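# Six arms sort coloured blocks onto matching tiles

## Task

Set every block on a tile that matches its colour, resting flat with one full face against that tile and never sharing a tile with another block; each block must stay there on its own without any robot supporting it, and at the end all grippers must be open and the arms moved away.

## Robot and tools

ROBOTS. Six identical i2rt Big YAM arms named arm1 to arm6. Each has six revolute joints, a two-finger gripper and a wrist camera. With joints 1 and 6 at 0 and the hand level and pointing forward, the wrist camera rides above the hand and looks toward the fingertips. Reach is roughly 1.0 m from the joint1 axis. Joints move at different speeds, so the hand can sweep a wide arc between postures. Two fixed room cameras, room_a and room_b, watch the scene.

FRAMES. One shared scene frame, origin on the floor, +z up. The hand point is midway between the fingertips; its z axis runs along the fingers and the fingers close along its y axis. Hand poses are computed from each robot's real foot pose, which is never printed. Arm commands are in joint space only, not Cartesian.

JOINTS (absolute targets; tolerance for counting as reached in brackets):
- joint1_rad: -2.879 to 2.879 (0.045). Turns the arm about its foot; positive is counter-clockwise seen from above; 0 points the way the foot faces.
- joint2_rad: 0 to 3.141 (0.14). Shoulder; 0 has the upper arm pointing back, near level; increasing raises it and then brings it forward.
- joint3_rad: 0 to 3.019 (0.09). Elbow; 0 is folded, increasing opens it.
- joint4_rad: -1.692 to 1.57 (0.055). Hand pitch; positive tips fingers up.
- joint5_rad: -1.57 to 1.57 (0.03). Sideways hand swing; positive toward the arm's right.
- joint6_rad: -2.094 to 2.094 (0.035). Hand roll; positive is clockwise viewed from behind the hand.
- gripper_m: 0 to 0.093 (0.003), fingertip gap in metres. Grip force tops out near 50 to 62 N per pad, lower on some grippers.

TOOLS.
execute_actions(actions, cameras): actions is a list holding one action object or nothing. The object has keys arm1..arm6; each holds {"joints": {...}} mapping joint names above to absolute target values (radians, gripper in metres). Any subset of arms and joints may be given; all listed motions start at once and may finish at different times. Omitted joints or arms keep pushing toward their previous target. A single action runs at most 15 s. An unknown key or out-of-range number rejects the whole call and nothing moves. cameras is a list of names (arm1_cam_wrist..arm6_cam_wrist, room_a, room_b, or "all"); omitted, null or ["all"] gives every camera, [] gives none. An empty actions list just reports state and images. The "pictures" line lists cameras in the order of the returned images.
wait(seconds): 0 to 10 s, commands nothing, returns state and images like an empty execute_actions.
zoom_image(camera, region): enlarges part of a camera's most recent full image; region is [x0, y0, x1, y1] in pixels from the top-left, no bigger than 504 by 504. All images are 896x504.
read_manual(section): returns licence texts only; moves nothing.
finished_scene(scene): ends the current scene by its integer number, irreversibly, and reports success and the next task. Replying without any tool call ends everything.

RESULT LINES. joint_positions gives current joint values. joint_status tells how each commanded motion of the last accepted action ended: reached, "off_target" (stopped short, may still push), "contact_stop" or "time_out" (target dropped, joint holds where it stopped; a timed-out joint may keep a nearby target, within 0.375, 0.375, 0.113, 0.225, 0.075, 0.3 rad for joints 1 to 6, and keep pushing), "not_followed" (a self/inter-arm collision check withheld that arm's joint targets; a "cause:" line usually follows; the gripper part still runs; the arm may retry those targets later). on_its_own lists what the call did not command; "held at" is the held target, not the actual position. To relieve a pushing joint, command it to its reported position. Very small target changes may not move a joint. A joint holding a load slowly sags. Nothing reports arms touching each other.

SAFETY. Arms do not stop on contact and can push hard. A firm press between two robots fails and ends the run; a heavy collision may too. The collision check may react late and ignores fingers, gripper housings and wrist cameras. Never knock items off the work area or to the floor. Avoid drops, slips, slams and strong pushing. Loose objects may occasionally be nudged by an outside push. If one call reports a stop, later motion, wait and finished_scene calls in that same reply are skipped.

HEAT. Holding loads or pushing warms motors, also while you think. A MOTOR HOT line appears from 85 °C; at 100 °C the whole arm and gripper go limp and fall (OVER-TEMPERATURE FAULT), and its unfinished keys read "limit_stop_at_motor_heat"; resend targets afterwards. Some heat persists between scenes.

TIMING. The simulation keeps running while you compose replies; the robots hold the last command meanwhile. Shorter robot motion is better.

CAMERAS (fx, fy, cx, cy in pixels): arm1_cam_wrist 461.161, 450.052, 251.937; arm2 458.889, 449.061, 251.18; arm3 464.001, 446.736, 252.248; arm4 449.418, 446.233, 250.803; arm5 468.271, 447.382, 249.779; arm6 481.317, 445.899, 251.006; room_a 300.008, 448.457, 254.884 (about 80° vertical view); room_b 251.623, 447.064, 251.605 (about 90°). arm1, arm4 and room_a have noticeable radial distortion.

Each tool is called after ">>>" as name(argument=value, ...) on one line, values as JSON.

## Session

>>> execute_actions(actions=[])

Scene clock: 0.00 s.
Motor temperatures (°C, as the motors report them): arm1=[22 24 28 23 25 23] | arm2=[25 30 28 23 23 22] | arm3=[25 29 28 27 25 23] | arm4=[23 29 27 23 23 25] | arm5=[22 25 29 25 26 25] | arm6=[22 25 30 24 22 26]
arm1.joint_positions: joint1_rad=+0.163 joint2_rad=+0.478 joint3_rad=+1.427 joint4_rad=-1.553 joint5_rad=+0.139 joint6_rad=+0.571 gripper_m=+0.094
arm1.joint_status: not commanded
arm1.hand: x=+0.2195 y=-0.3876 z=+1.1598 quat_wxyz=(-0.467, -0.451, -0.760, +0.025) (m; scene frame)
arm2.joint_positions: joint1_rad=-0.733 joint2_rad=+0.369 joint3_rad=+1.316 joint4_rad=-1.589 joint5_rad=-0.182 joint6_rad=+0.010 gripper_m=+0.095
arm2.joint_status: not commanded
arm2.hand: x=-0.9758 y=-0.9652 z=+1.2389 quat_wxyz=(-0.270, -0.791, -0.406, +0.369) (m; scene frame)
arm3.joint_positions: joint1_rad=-0.659 joint2_rad=+0.596 joint3_rad=+1.571 joint4_rad=-1.138 joint5_rad=+0.025 joint6_rad=+0.683 gripper_m=+0.094
arm3.joint_status: not commanded
arm3.hand: x=+0.3442 y=+0.7220 z=+1.3033 quat_wxyz=(-0.620, -0.638, -0.408, +0.207) (m; scene frame)
arm4.joint_positions: joint1_rad=+0.867 joint2_rad=+0.486 joint3_rad=+1.578 joint4_rad=-1.285 joint5_rad=+0.273 joint6_rad=-0.168 gripper_m=+0.094
arm4.joint_status: not commanded
arm4.hand: x=+1.1931 y=-0.7559 z=+1.3567 quat_wxyz=(-0.581, +0.464, -0.615, -0.263) (m; scene frame)
arm5.joint_positions: joint1_rad=+0.727 joint2_rad=+0.425 joint3_rad=+1.445 joint4_rad=-1.608 joint5_rad=+0.187 joint6_rad=+0.443 gripper_m=+0.094
arm5.joint_status: not commanded
arm5.hand: x=-2.0053 y=-0.2353 z=+1.1604 quat_wxyz=(-0.209, +0.633, -0.610, -0.429) (m; scene frame)
arm6.joint_positions: joint1_rad=+0.339 joint2_rad=+0.513 joint3_rad=+1.635 joint4_rad=-1.141 joint5_rad=+0.205 joint6_rad=+0.395 gripper_m=+0.094
arm6.joint_status: not commanded
arm6.hand: x=+1.3294 y=+1.6100 z=+1.4157 quat_wxyz=(-0.267, +0.508, -0.503, -0.647) (m; scene frame)
pictures: arm1_cam_wrist, arm2_cam_wrist, arm3_cam_wrist, arm4_cam_wrist, arm5_cam_wrist, arm6_cam_wrist, room_a, room_b
Images, in order (width x height): arm1_cam_wrist 896x504, arm2_cam_wrist 896x504, arm3_cam_wrist 896x504, arm4_cam_wrist 896x504, arm5_cam_wrist 896x504, arm6_cam_wrist 896x504, room_a 896x504, room_b 896x504.

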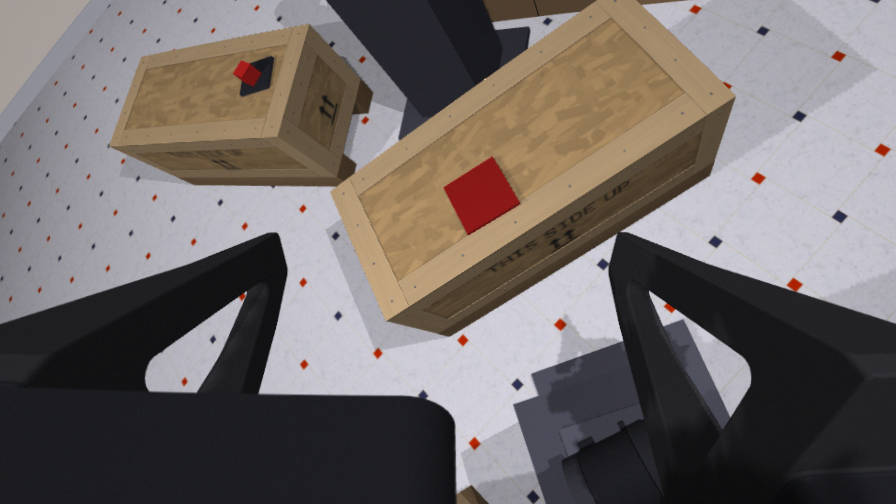

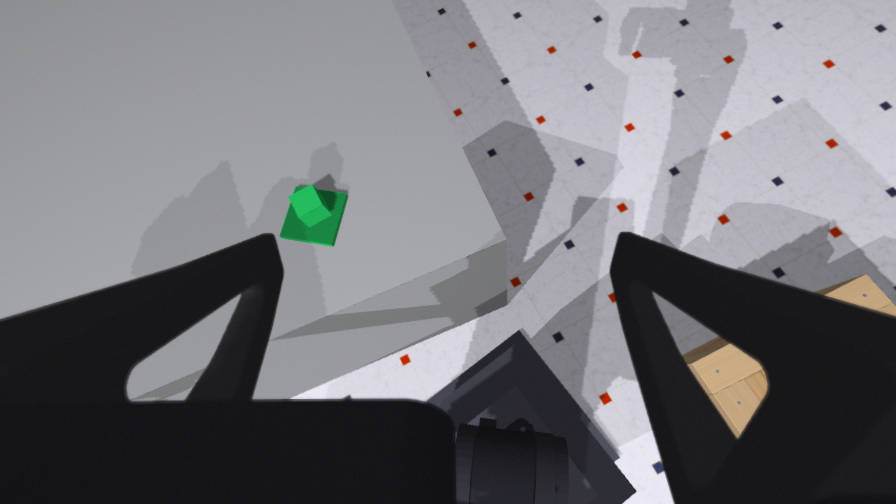

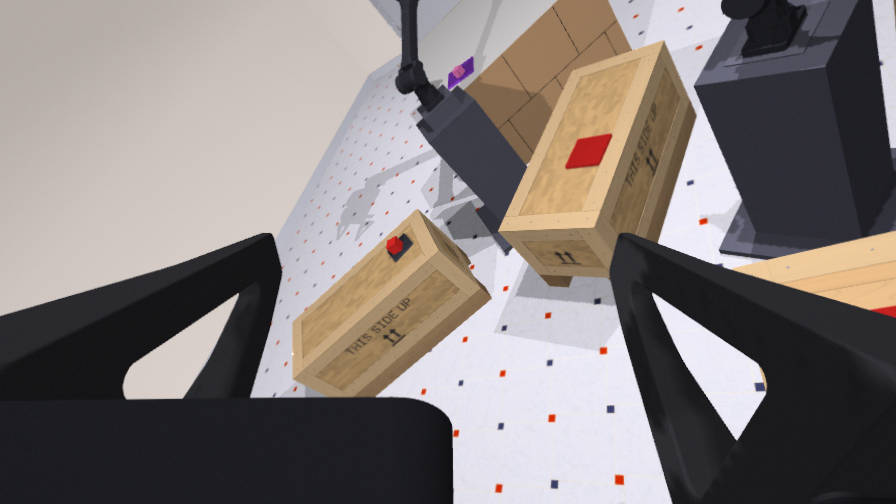

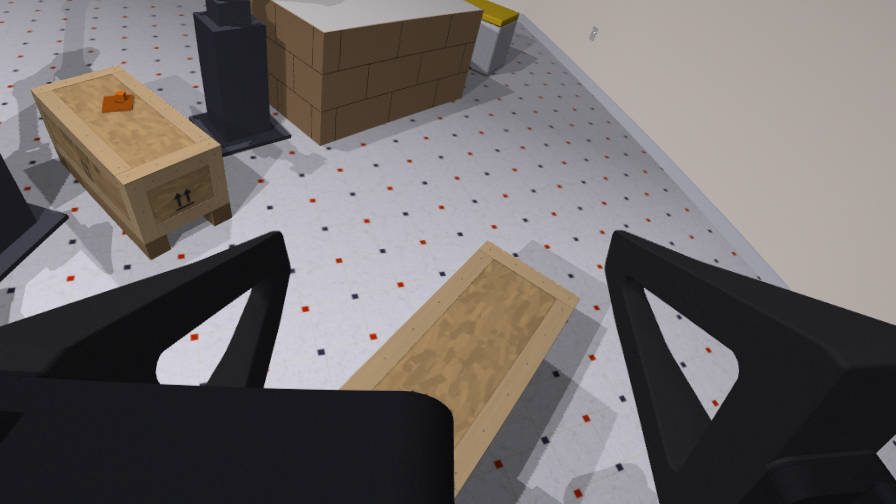

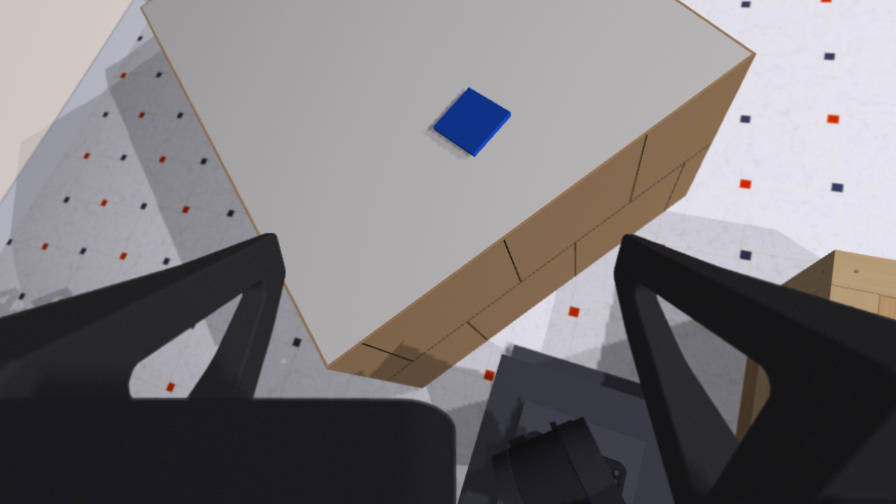

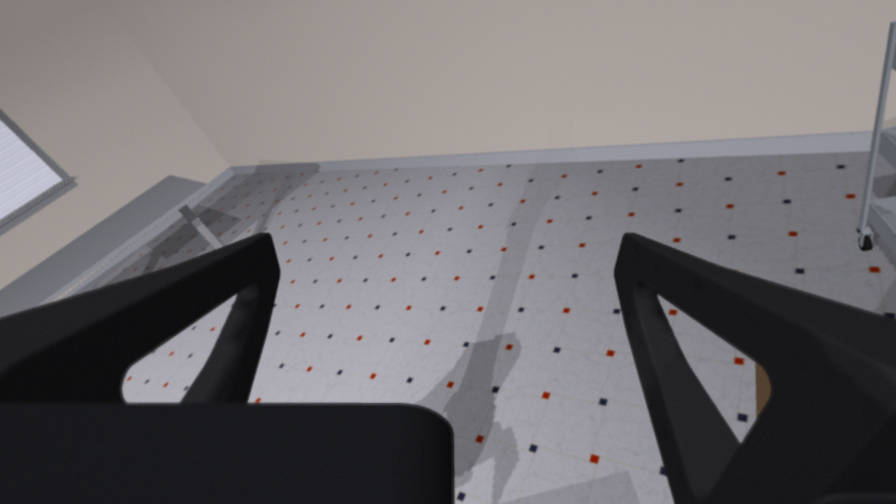

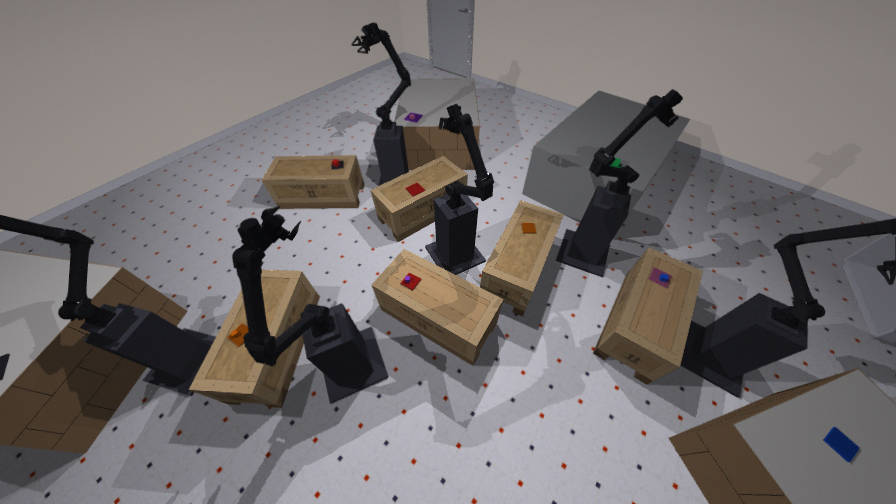

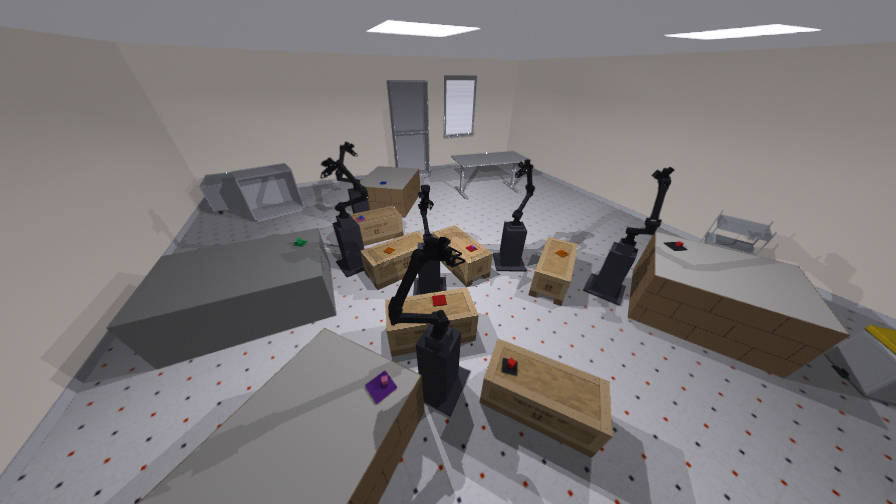

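>>> execute_actions(actions=[{"arm1":{"joints":{"joint1_rad":2.03,"joint2_rad":1.51,"joint3_rad":1.23,"joint4_rad":-0.749,"joint5_rad":0,"joint6_rad":0}},"arm2":{"joints":{"joint1_rad":-0.35,"joint2_rad":1.51,"joint3_rad":1.23,"joint4_rad":-0.749,"joint5_rad":0,"joint6_rad":0}},"arm3":{"joints":{"joint1_rad":1.13,"joint2_rad":1.51,"joint3_rad":1.23,"joint4_rad":-0.749,"joint5_rad":0,"joint6_rad":0}},"arm4":{"joints":{"joint1_rad":-1.5,"joint2_rad":1.51,"joint3_rad":1.23,"joint4_rad":-0.749,"joint5_rad":0,"joint6_rad":0}},"arm5":{"joints":{"joint1_rad":-1.88,"joint2_rad":1.51,"joint3_rad":1.24,"joint4_rad":-0.749,"joint5_rad":0,"joint6_rad":0}},"arm6":{"joints":{"joint1_rad":-1.2,"joint2_rad":1.51,"joint3_rad":1.25,"joint4_rad":-0.749,"joint5_rad":0,"joint6_rad":0}}}])

Scene clock: 27.77 s.
Motor temperatures (°C, as the motors report them): arm1=[22 24 30 23 25 23] | arm2=[25 30 31 23 23 22] | arm3=[25 29 30 27 25 23] | arm4=[23 30 28 23 23 25] | arm5=[22 25 31 26 26 25] | arm6=[22 25 33 24 22 26]
arm1.joint_positions: joint1_rad=+2.036 joint2_rad=+1.523 joint3_rad=+1.227 joint4_rad=-0.759 joint5_rad=+0.000 joint6_rad=+0.010 gripper_m=+0.094
arm1.joint_status: all done
arm1.hand: x=+0.1708 y=+0.2481 z=+0.8126 quat_wxyz=(-0.193, +0.637, -0.726, -0.171) (m; scene frame)
arm2.joint_positions: joint1_rad=-0.357 joint2_rad=+1.510 joint3_rad=+1.224 joint4_rad=-0.767 joint5_rad=-0.002 joint6_rad=+0.010 gripper_m=+0.095
arm2.joint_status: all done
arm2.hand: x=-1.1019 y=-1.3906 z=+0.9399 quat_wxyz=(-0.158, -0.787, -0.559, +0.208) (m; scene frame)
arm3.joint_positions: joint1_rad=+1.137 joint2_rad=+1.523 joint3_rad=+1.228 joint4_rad=-0.764 joint5_rad=+0.000 joint6_rad=+0.016 gripper_m=+0.094
arm3.joint_status: all done
arm3.hand: x=+0.7867 y=+1.1767 z=+0.8091 quat_wxyz=(-0.245, +0.232, -0.940, -0.057) (m; scene frame)
arm4.joint_positions: joint1_rad=-1.504 joint2_rad=+1.516 joint3_rad=+1.227 joint4_rad=-0.755 joint5_rad=-0.001 joint6_rad=-0.012 gripper_m=+0.094
arm4.joint_status: all done
arm4.hand: x=+1.4105 y=-1.3501 z=+0.8885 quat_wxyz=(-0.227, -0.467, -0.845, +0.129) (m; scene frame)
arm5.joint_positions: joint1_rad=-1.886 joint2_rad=+1.526 joint3_rad=+1.242 joint4_rad=-0.756 joint5_rad=+0.000 joint6_rad=+0.011 gripper_m=+0.094
arm5.joint_status: all done
arm5.hand: x=-1.4688 y=-0.5953 z=+0.8154 quat_wxyz=(-0.257, -0.228, -0.937, +0.058) (m; scene frame)
arm6.joint_positions: joint1_rad=-1.206 joint2_rad=+1.527 joint3_rad=+1.241 joint4_rad=-0.761 joint5_rad=+0.000 joint6_rad=+0.012 gripper_m=+0.094
arm6.joint_status: all done
arm6.hand: x=+1.8321 y=+1.8105 z=+0.8928 quat_wxyz=(-0.247, +0.294, -0.920, -0.081) (m; scene frame)
pictures: arm1_cam_wrist, arm2_cam_wrist, arm3_cam_wrist, arm4_cam_wrist, arm5_cam_wrist, arm6_cam_wrist, room_a, room_b
Images, in order (width x height): arm1_cam_wrist 896x504, arm2_cam_wrist 896x504, arm3_cam_wrist 896x504, arm4_cam_wrist 896x504, arm5_cam_wrist 896x504, arm6_cam_wrist 896x504, room_a 896x504, room_b 896x504.

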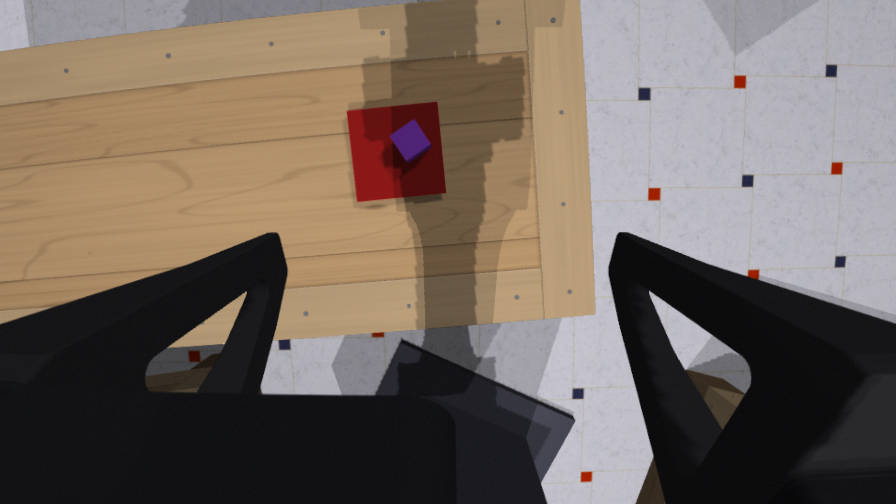

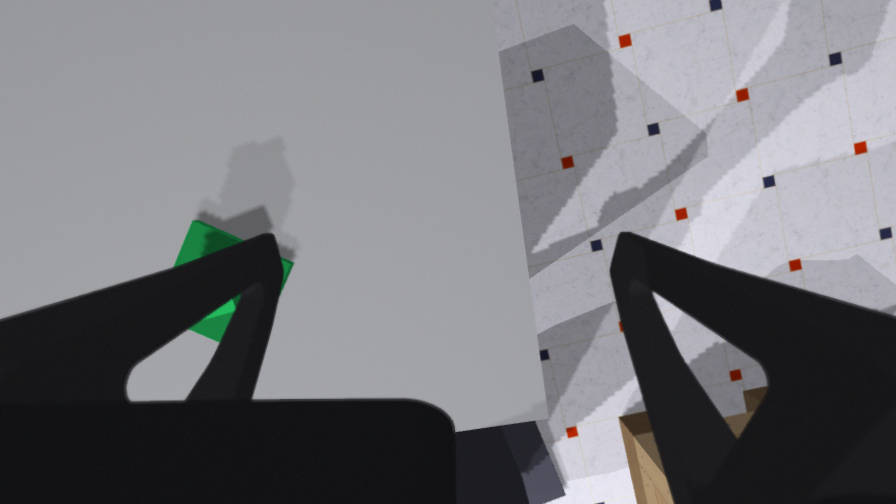

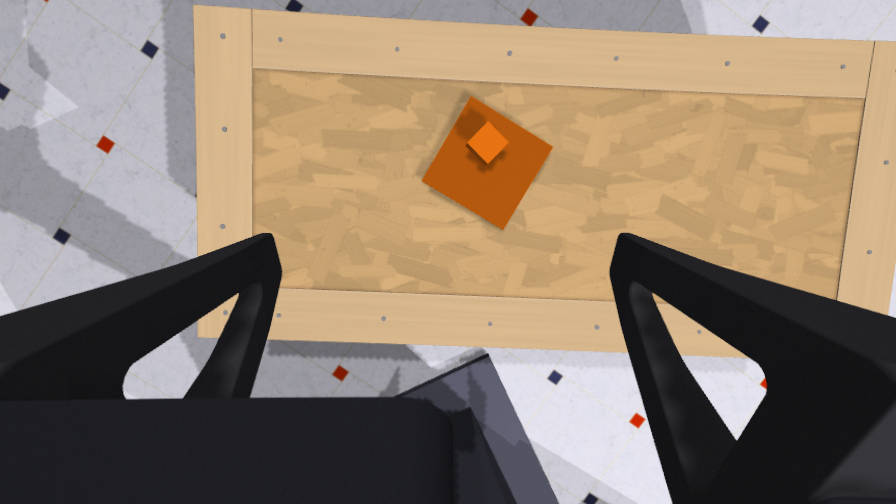

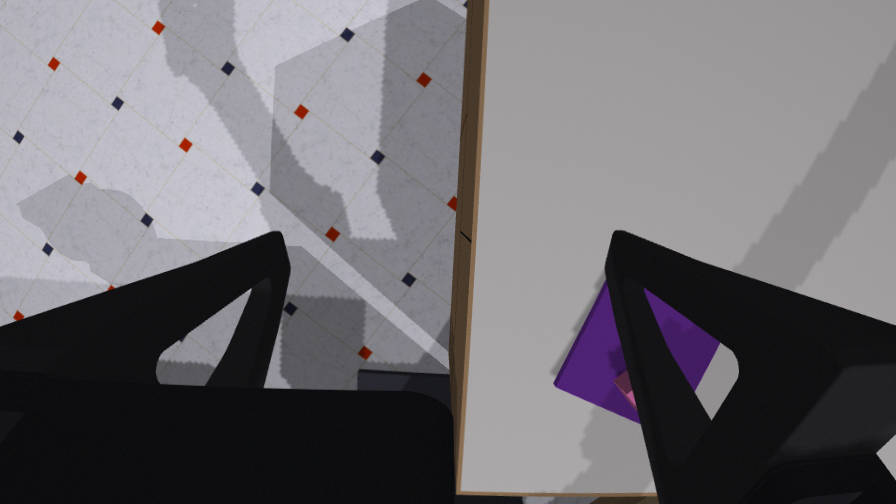

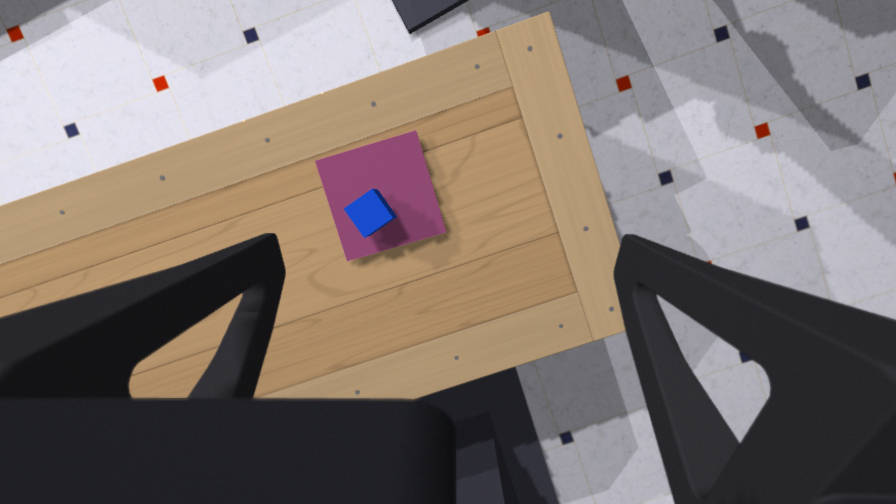

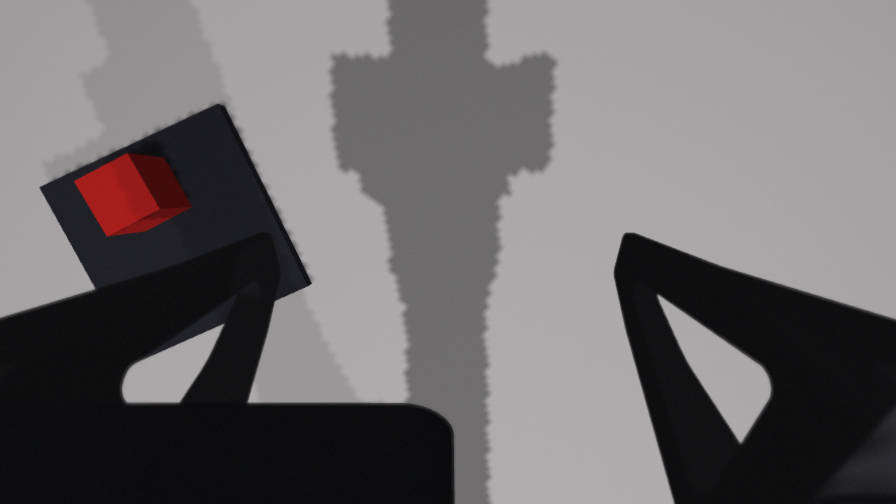

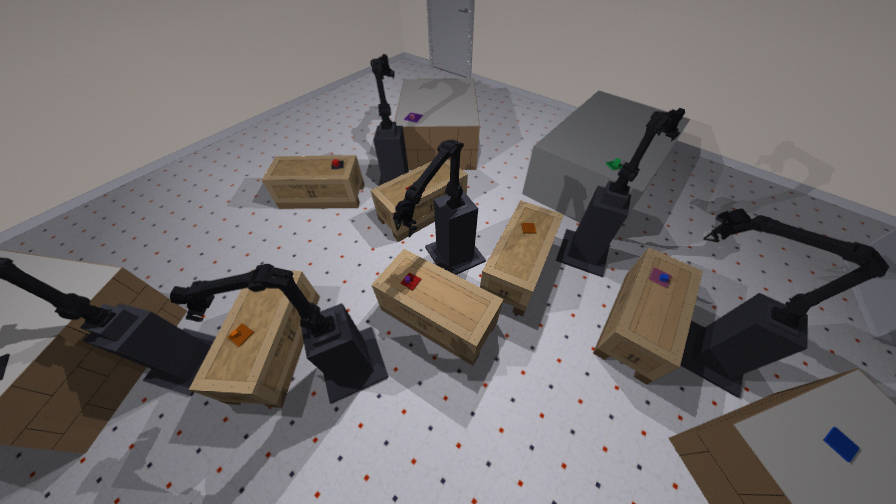

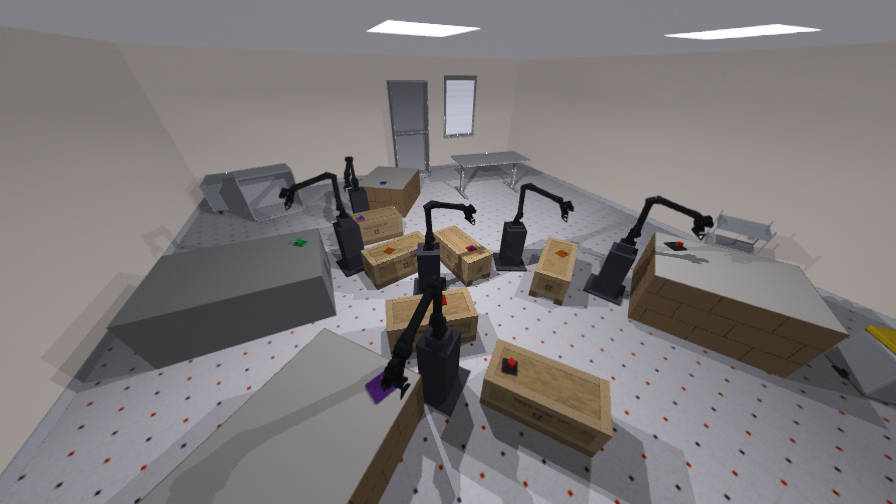

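>>> execute_actions(actions=[{"arm1":{"joints":{"joint1_rad":2.10,"joint2_rad":2.30,"joint3_rad":1.64,"joint4_rad":-0.89,"joint6_rad":-0.48}},"arm2":{"joints":{"joint1_rad":0.08,"joint2_rad":1.3,"joint3_rad":1.0}},"arm3":{"joints":{"joint1_rad":1.42,"joint2_rad":0.6}},"arm4":{"joints":{"joint1_rad":-1.85,"joint2_rad":1.477,"joint3_rad":1.035,"joint4_rad":-1.135}},"arm5":{"joints":{"joint1_rad":-1.735,"joint2_rad":2.16,"joint3_rad":1.41,"joint4_rad":-0.80,"joint6_rad":-0.405}},"arm6":{"joints":{"joint1_rad":-0.85,"joint2_rad":2.005,"joint3_rad":1.71,"joint4_rad":-1.235,"joint6_rad":-0.16}}}], cameras=["arm1_cam_wrist","arm2_cam_wrist","arm4_cam_wrist","arm5_cam_wrist","arm6_cam_wrist"])

Scene clock: 54.90 s.
Motor temperatures (°C, as the motors report them): arm1=[22 25 32 23 25 23] | arm2=[25 31 33 23 23 22] | arm3=[25 30 32 27 25 23] | arm4=[23 31 30 23 23 25] | arm5=[22 26 32 25 26 25] | arm6=[22 26 36 24 22 26]
arm1.joint_positions: joint1_rad=+2.104 joint2_rad=+2.315 joint3_rad=+1.617 joint4_rad=-0.885 joint5_rad=+0.000 joint6_rad=-0.469 gripper_m=+0.094
arm1.joint_status: all done
arm1.hand: x=+0.1373 y=+0.3128 z=+0.4982 quat_wxyz=(+0.002, +0.838, -0.546, +0.003) (m; scene frame)
arm2.joint_positions: joint1_rad=+0.080 joint2_rad=+1.295 joint3_rad=+1.006 joint4_rad=-0.761 joint5_rad=-0.001 joint6_rad=+0.010 gripper_m=+0.095
arm2.joint_status: all done
arm2.hand: x=-0.8721 y=-1.3340 z=+0.9409 quat_wxyz=(-0.200, -0.646, -0.716, +0.173) (m; scene frame)
arm3.joint_positions: joint1_rad=+1.426 joint2_rad=+0.599 joint3_rad=+1.228 joint4_rad=-0.764 joint5_rad=-0.001 joint6_rad=+0.015 gripper_m=+0.094
arm3.joint_status: all done
arm3.hand: x=+0.5068 y=+1.1299 z=+1.2138 quat_wxyz=(-0.605, +0.289, -0.698, -0.251) (m; scene frame)
arm4.joint_positions: joint1_rad=-1.862 joint2_rad=+1.477 joint3_rad=+1.032 joint4_rad=-1.126 joint5_rad=+0.000 joint6_rad=-0.011 gripper_m=+0.094
arm4.joint_status: all done
arm4.hand: x=+1.1942 y=-1.2651 z=+0.8010 quat_wxyz=(-0.001, -0.632, -0.775, +0.001) (m; scene frame)
arm5.joint_positions: joint1_rad=-1.733 joint2_rad=+2.184 joint3_rad=+1.395 joint4_rad=-0.796 joint5_rad=+0.000 joint6_rad=-0.394 gripper_m=+0.094
arm5.joint_status: all done
arm5.hand: x=-1.4378 y=-0.5145 z=+0.5074 quat_wxyz=(+0.005, +0.041, -0.999, -0.003) (m; scene frame)
arm6.joint_positions: joint1_rad=-0.853 joint2_rad=+2.025 joint3_rad=+1.649 joint4_rad=-1.227 joint5_rad=+0.000 joint6_rad=-0.148 gripper_m=+0.094
arm6.joint_status: all done
arm6.hand: x=+1.7092 y=+1.9749 z=+0.7562 quat_wxyz=(+0.014, +0.535, -0.844, +0.008) (m; scene frame)
pictures: arm1_cam_wrist, arm2_cam_wrist, arm4_cam_wrist, arm5_cam_wrist, arm6_cam_wrist
Images, in order (width x height): arm1_cam_wrist 896x504, arm2_cam_wrist 896x504, arm4_cam_wrist 896x504, arm5_cam_wrist 896x504, arm6_cam_wrist 896x504.

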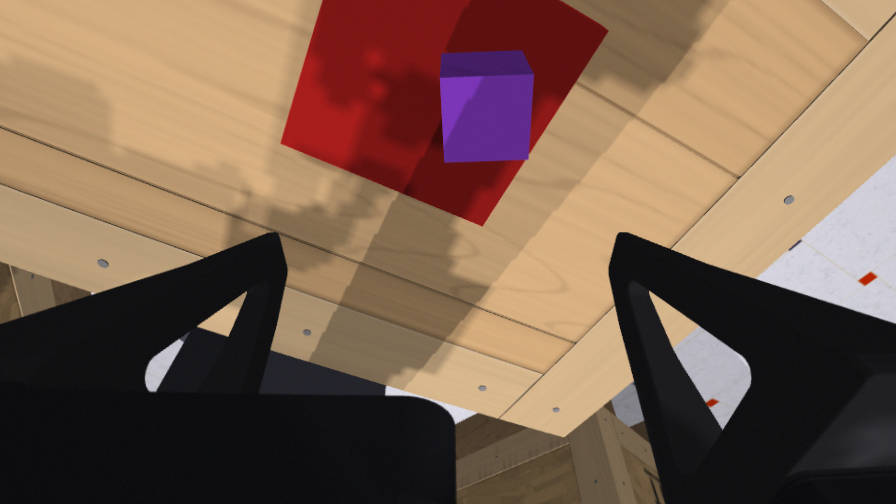

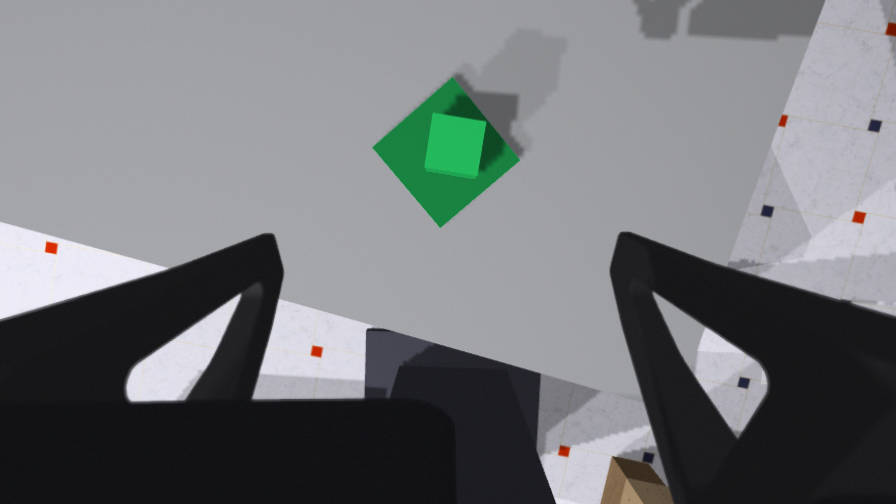

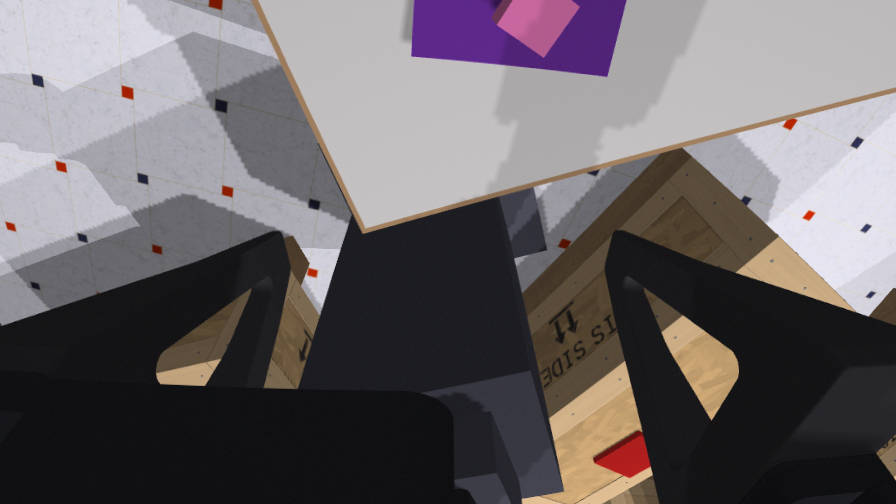

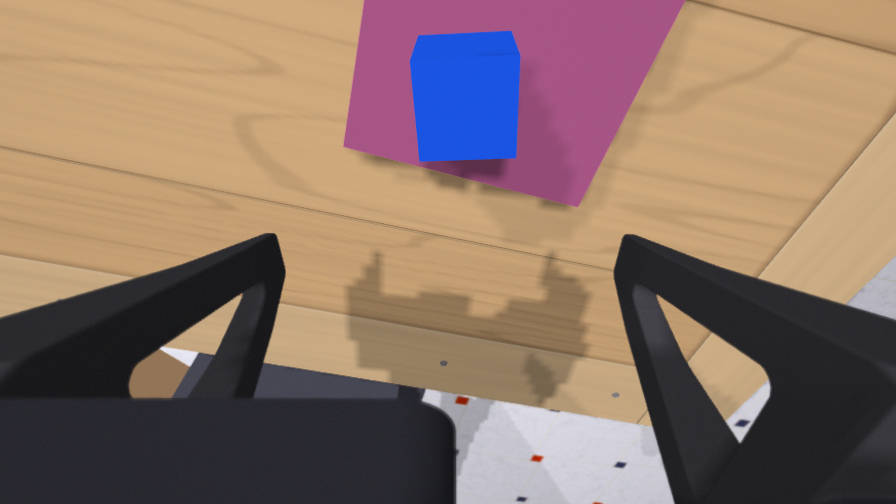

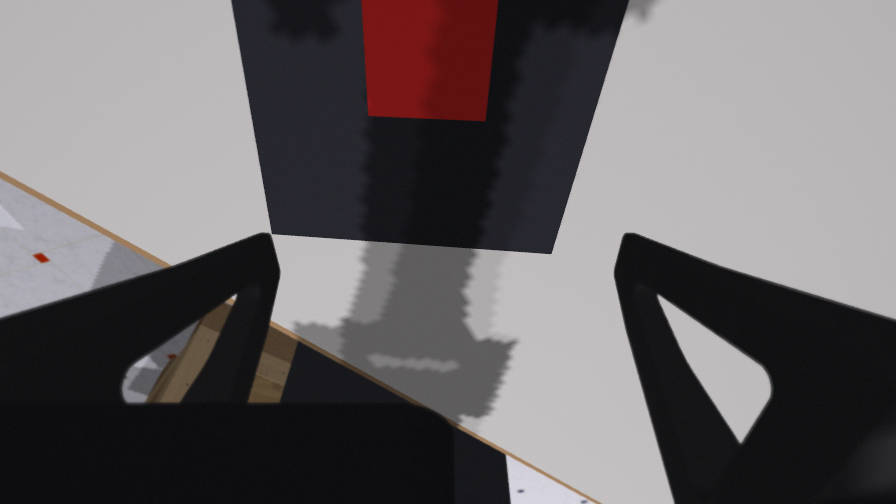

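>>> execute_actions(actions=[{"arm1":{"joints":{"joint1_rad":2.085,"joint2_rad":2.46,"joint3_rad":1.735,"joint4_rad":-0.805,"joint6_rad":-0.5}},"arm2":{"joints":{"joint1_rad":2.23,"joint2_rad":1.5,"joint3_rad":1.23}},"arm4":{"joints":{"joint1_rad":-1.97,"joint2_rad":1.72,"joint3_rad":1.004,"joint4_rad":-0.84,"joint6_rad":0.48}},"arm5":{"joints":{"joint1_rad":-1.742,"joint2_rad":2.33,"joint3_rad":1.47,"joint4_rad":-0.667,"joint6_rad":-0.435}},"arm6":{"joints":{"joint1_rad":-0.83,"joint2_rad":2.125,"joint3_rad":1.745,"joint4_rad":-1.12,"joint6_rad":-0.09}}}], cameras=["arm1_cam_wrist","arm2_cam_wrist","arm4_cam_wrist","arm5_cam_wrist","arm6_cam_wrist"])

Scene clock: 84.17 s.
Motor temperatures (°C, as the motors report them): arm1=[22 28 31 23 25 23] | arm2=[25 30 34 23 23 22] | arm3=[25 29 32 27 25 23] | arm4=[23 30 30 23 23 25] | arm5=[22 28 31 25 26 25] | arm6=[22 28 39 24 22 26]
arm1.joint_positions: joint1_rad=+2.091 joint2_rad=+2.460 joint3_rad=+1.717 joint4_rad=-0.809 joint5_rad=+0.000 joint6_rad=-0.489 gripper_m=+0.094
arm1.joint_status: all done
arm1.hand: x=+0.1473 y=+0.3390 z=+0.4387 quat_wxyz=(-0.011, +0.840, -0.543, -0.005) (m; scene frame)
arm2.joint_positions: joint1_rad=+2.233 joint2_rad=+1.505 joint3_rad=+1.189 joint4_rad=-0.758 joint5_rad=-0.001 joint6_rad=+0.010 gripper_m=+0.095
arm2.joint_status: all done
arm2.hand: x=-0.5080 y=-0.5151 z=+0.9188 quat_wxyz=(-0.231, +0.328, -0.913, -0.079) (m; scene frame)
arm3.joint_positions: joint1_rad=+1.426 joint2_rad=+0.599 joint3_rad=+1.228 joint4_rad=-0.764 joint5_rad=-0.001 joint6_rad=+0.015 gripper_m=+0.094
arm3.joint_status: not commanded
arm3.hand: x=+0.5068 y=+1.1299 z=+1.2138 quat_wxyz=(-0.605, +0.289, -0.698, -0.251) (m; scene frame)
arm4.joint_positions: joint1_rad=-1.974 joint2_rad=+1.723 joint3_rad=+1.002 joint4_rad=-0.850 joint5_rad=+0.000 joint6_rad=+0.466 gripper_m=+0.094
arm4.joint_status: all done
arm4.hand: x=+1.1526 y=-1.3057 z=+0.6939 quat_wxyz=(-0.001, -0.830, -0.558, +0.000) (m; scene frame)
arm5.joint_positions: joint1_rad=-1.735 joint2_rad=+2.335 joint3_rad=+1.452 joint4_rad=-0.675 joint5_rad=+0.000 joint6_rad=-0.424 gripper_m=+0.094
arm5.joint_status: all done
arm5.hand: x=-1.4213 y=-0.5206 z=+0.4390 quat_wxyz=(-0.008, +0.055, -0.998, +0.002) (m; scene frame)
arm6.joint_positions: joint1_rad=-0.832 joint2_rad=+2.133 joint3_rad=+1.699 joint4_rad=-1.131 joint5_rad=+0.000 joint6_rad=-0.102 gripper_m=+0.094
arm6.joint_status: all done
arm6.hand: x=+1.7166 y=+2.0095 z=+0.7095 quat_wxyz=(-0.004, +0.525, -0.851, +0.000) (m; scene frame)
pictures: arm1_cam_wrist, arm2_cam_wrist, arm4_cam_wrist, arm5_cam_wrist, arm6_cam_wrist
Images, in order (width x height): arm1_cam_wrist 896x504, arm2_cam_wrist 896x504, arm4_cam_wrist 896x504, arm5_cam_wrist 896x504, arm6_cam_wrist 896x504.

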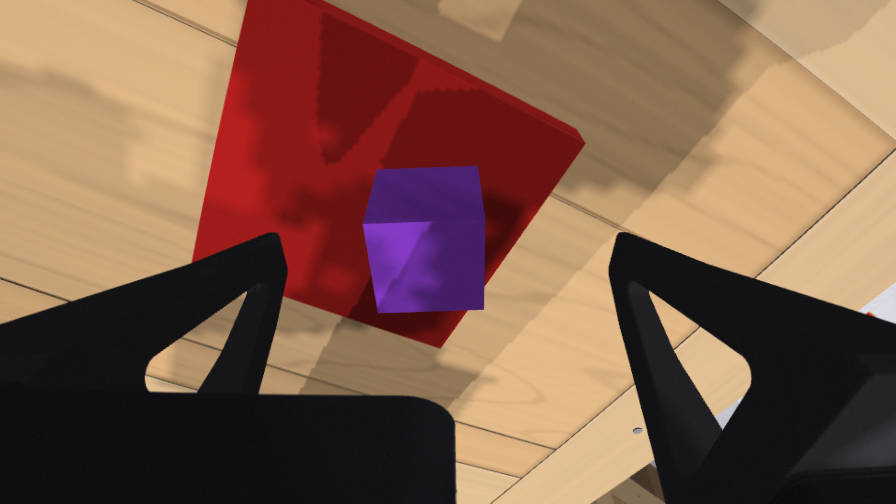

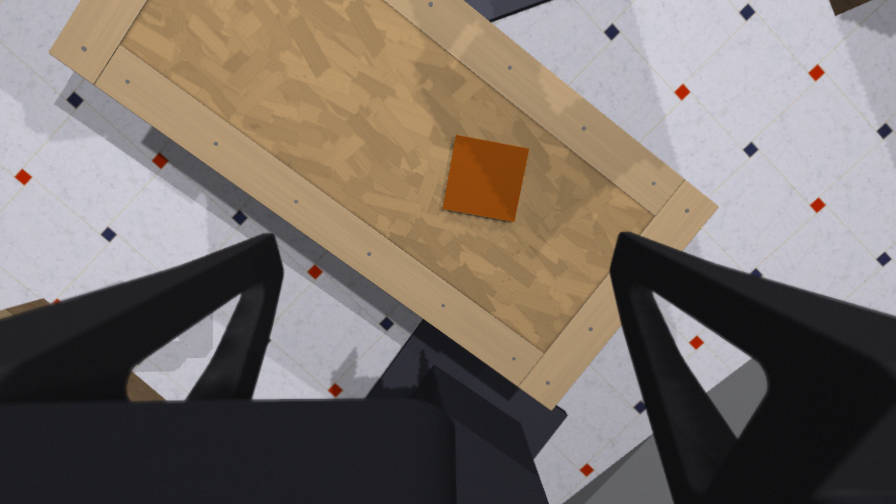

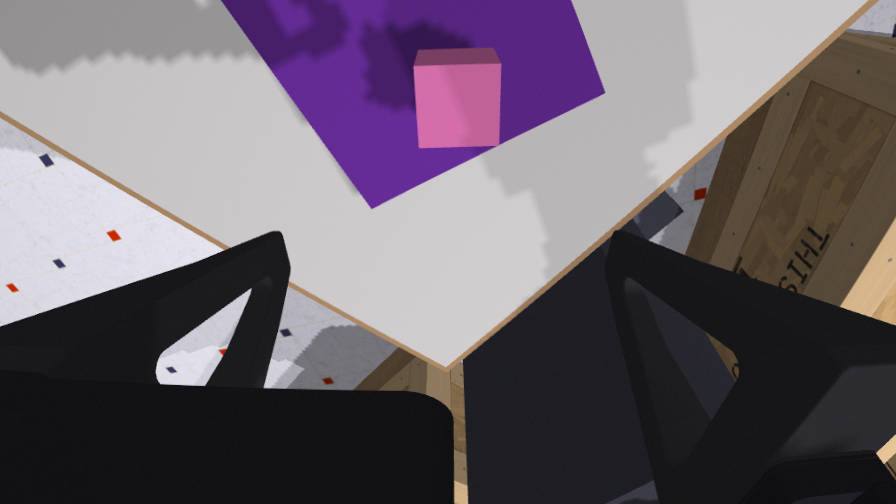

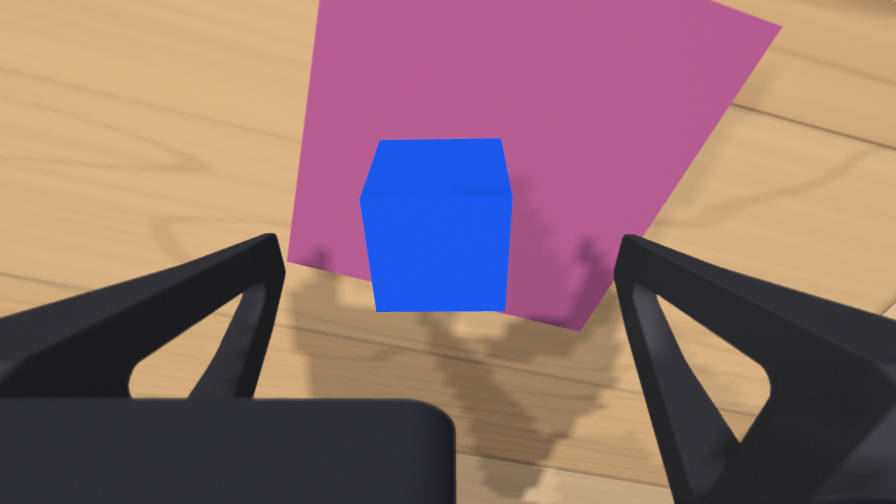

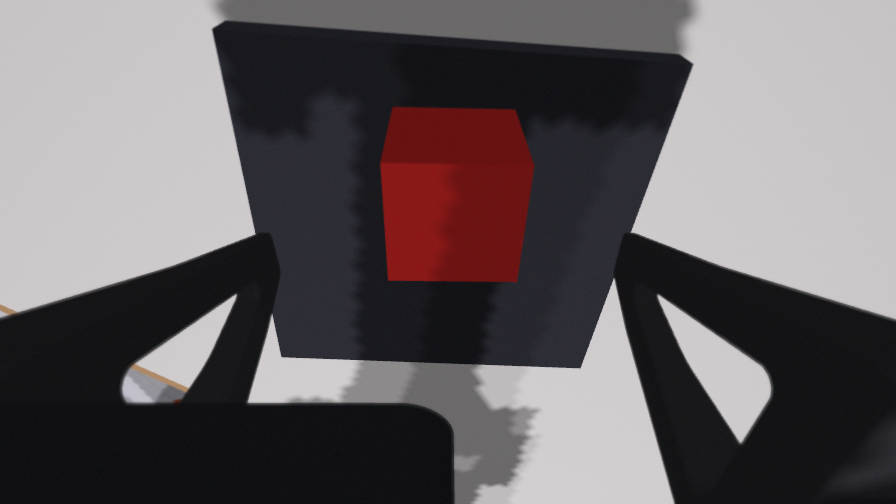

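>>> execute_actions(actions=[{"arm1":{"joints":{"joint2_rad":2.495}},"arm4":{"joints":{"joint1_rad":-1.995,"joint2_rad":1.90,"joint3_rad":0.975,"joint4_rad":-0.635}},"arm5":{"joints":{"joint2_rad":2.375}},"arm6":{"joints":{"joint2_rad":2.175,"joint3_rad":1.66,"joint4_rad":-1.066}},"arm2":{"joints":{"joint2_rad":0.6}}}], cameras=["arm1_cam_wrist","arm4_cam_wrist","arm5_cam_wrist","arm6_cam_wrist"])

Scene clock: 106.00 s.
Motor temperatures (°C, as the motors report them): arm1=[22 28 31 23 25 23] | arm2=[25 31 37 23 23 22] | arm3=[25 29 32 27 25 23] | arm4=[23 31 29 23 23 25] | arm5=[22 28 31 25 26 25] | arm6=[22 28 38 24 22 26]
arm1.joint_positions: joint1_rad=+2.091 joint2_rad=+2.472 joint3_rad=+1.717 joint4_rad=-0.809 joint5_rad=+0.000 joint6_rad=-0.489 gripper_m=+0.094
arm1.joint_status: all done
arm1.hand: x=+0.1470 y=+0.3351 z=+0.4311 quat_wxyz=(-0.006, +0.840, -0.543, -0.002) (m; scene frame)
arm2.joint_positions: joint1_rad=+2.233 joint2_rad=+0.594 joint3_rad=+1.212 joint4_rad=-0.758 joint5_rad=-0.001 joint6_rad=+0.010 gripper_m=+0.095
arm2.joint_status: all done
arm2.hand: x=-0.6975 y=-0.6663 z=+1.3273 quat_wxyz=(-0.615, +0.259, -0.710, -0.222) (m; scene frame)
arm3.joint_positions: joint1_rad=+1.426 joint2_rad=+0.599 joint3_rad=+1.228 joint4_rad=-0.764 joint5_rad=-0.001 joint6_rad=+0.015 gripper_m=+0.094
arm3.joint_status: not commanded
arm3.hand: x=+0.5068 y=+1.1299 z=+1.2138 quat_wxyz=(-0.605, +0.289, -0.698, -0.251) (m; scene frame)
arm4.joint_positions: joint1_rad=-1.981 joint2_rad=+1.905 joint3_rad=+0.972 joint4_rad=-0.646 joint5_rad=+0.000 joint6_rad=+0.466 gripper_m=+0.094
arm4.joint_status: all done
arm4.hand: x=+1.1501 y=-1.3090 z=+0.6108 quat_wxyz=(+0.002, -0.832, -0.555, -0.001) (m; scene frame)
arm5.joint_positions: joint1_rad=-1.735 joint2_rad=+2.356 joint3_rad=+1.452 joint4_rad=-0.675 joint5_rad=+0.000 joint6_rad=-0.424 gripper_m=+0.094
arm5.joint_status: all done
arm5.hand: x=-1.4276 y=-0.5185 z=+0.4274 quat_wxyz=(+0.002, +0.055, -0.998, -0.002) (m; scene frame)
arm6.joint_positions: joint1_rad=-0.832 joint2_rad=+2.172 joint3_rad=+1.667 joint4_rad=-1.077 joint5_rad=+0.000 joint6_rad=-0.102 gripper_m=+0.094
arm6.joint_status: all done
arm6.hand: x=+1.7135 y=+2.0044 z=+0.6746 quat_wxyz=(+0.005, +0.525, -0.851, +0.004) (m; scene frame)
pictures: arm1_cam_wrist, arm4_cam_wrist, arm5_cam_wrist, arm6_cam_wrist
Images, in order (width x height): arm1_cam_wrist 896x504, arm4_cam_wrist 896x504, arm5_cam_wrist 896x504, arm6_cam_wrist 896x504.

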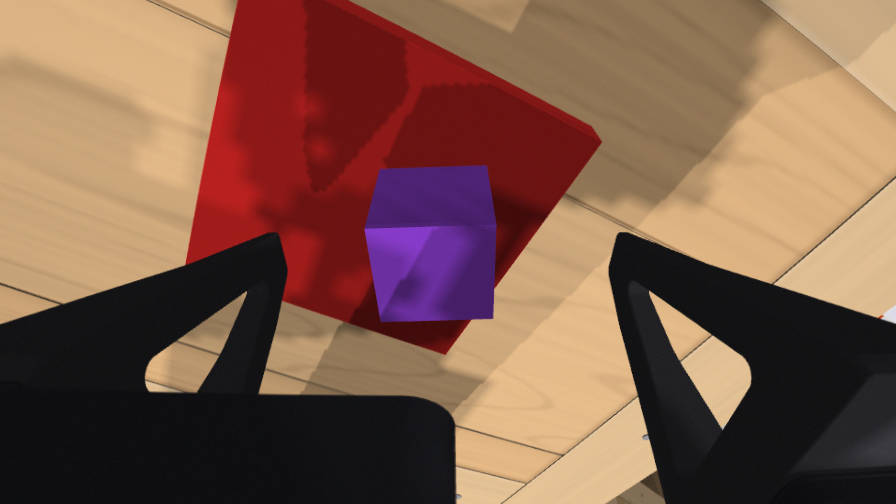

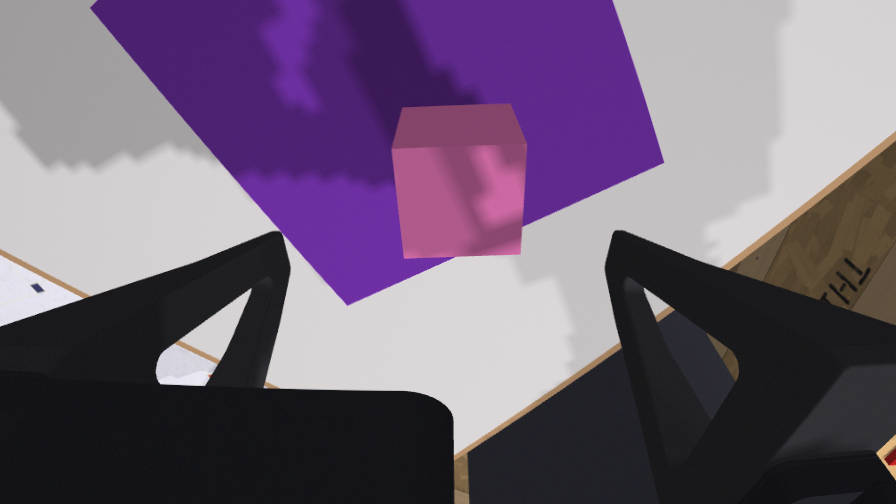

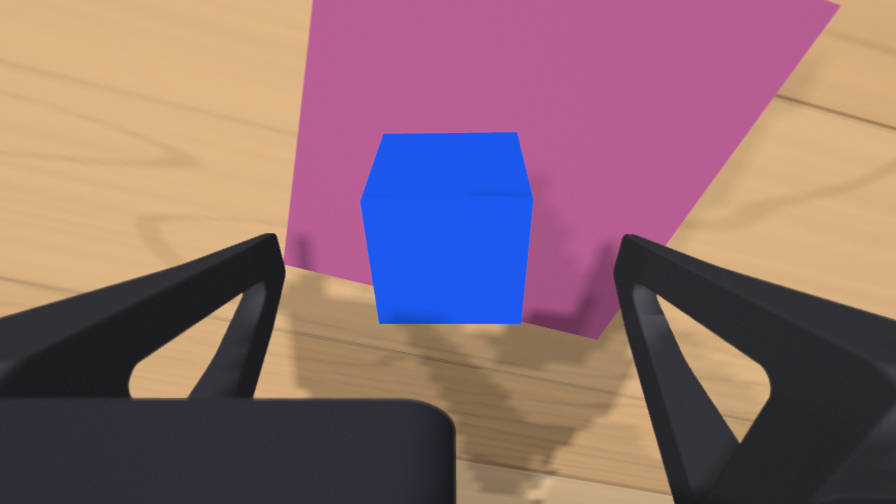

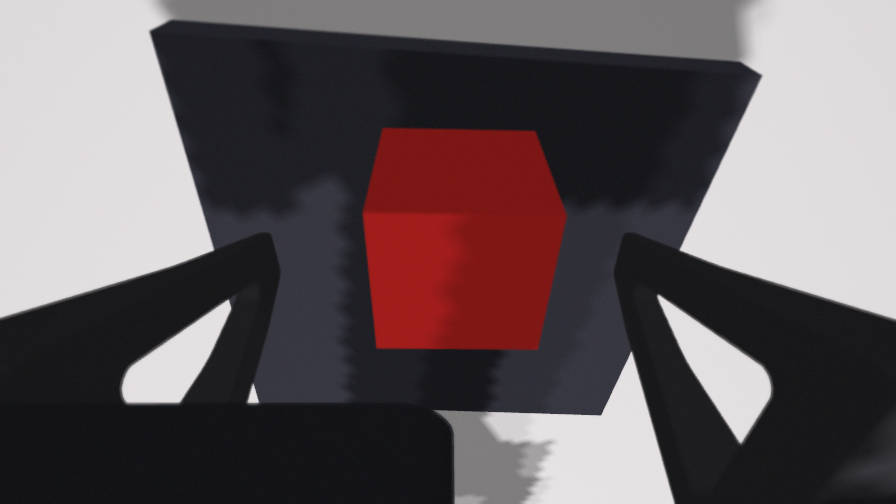

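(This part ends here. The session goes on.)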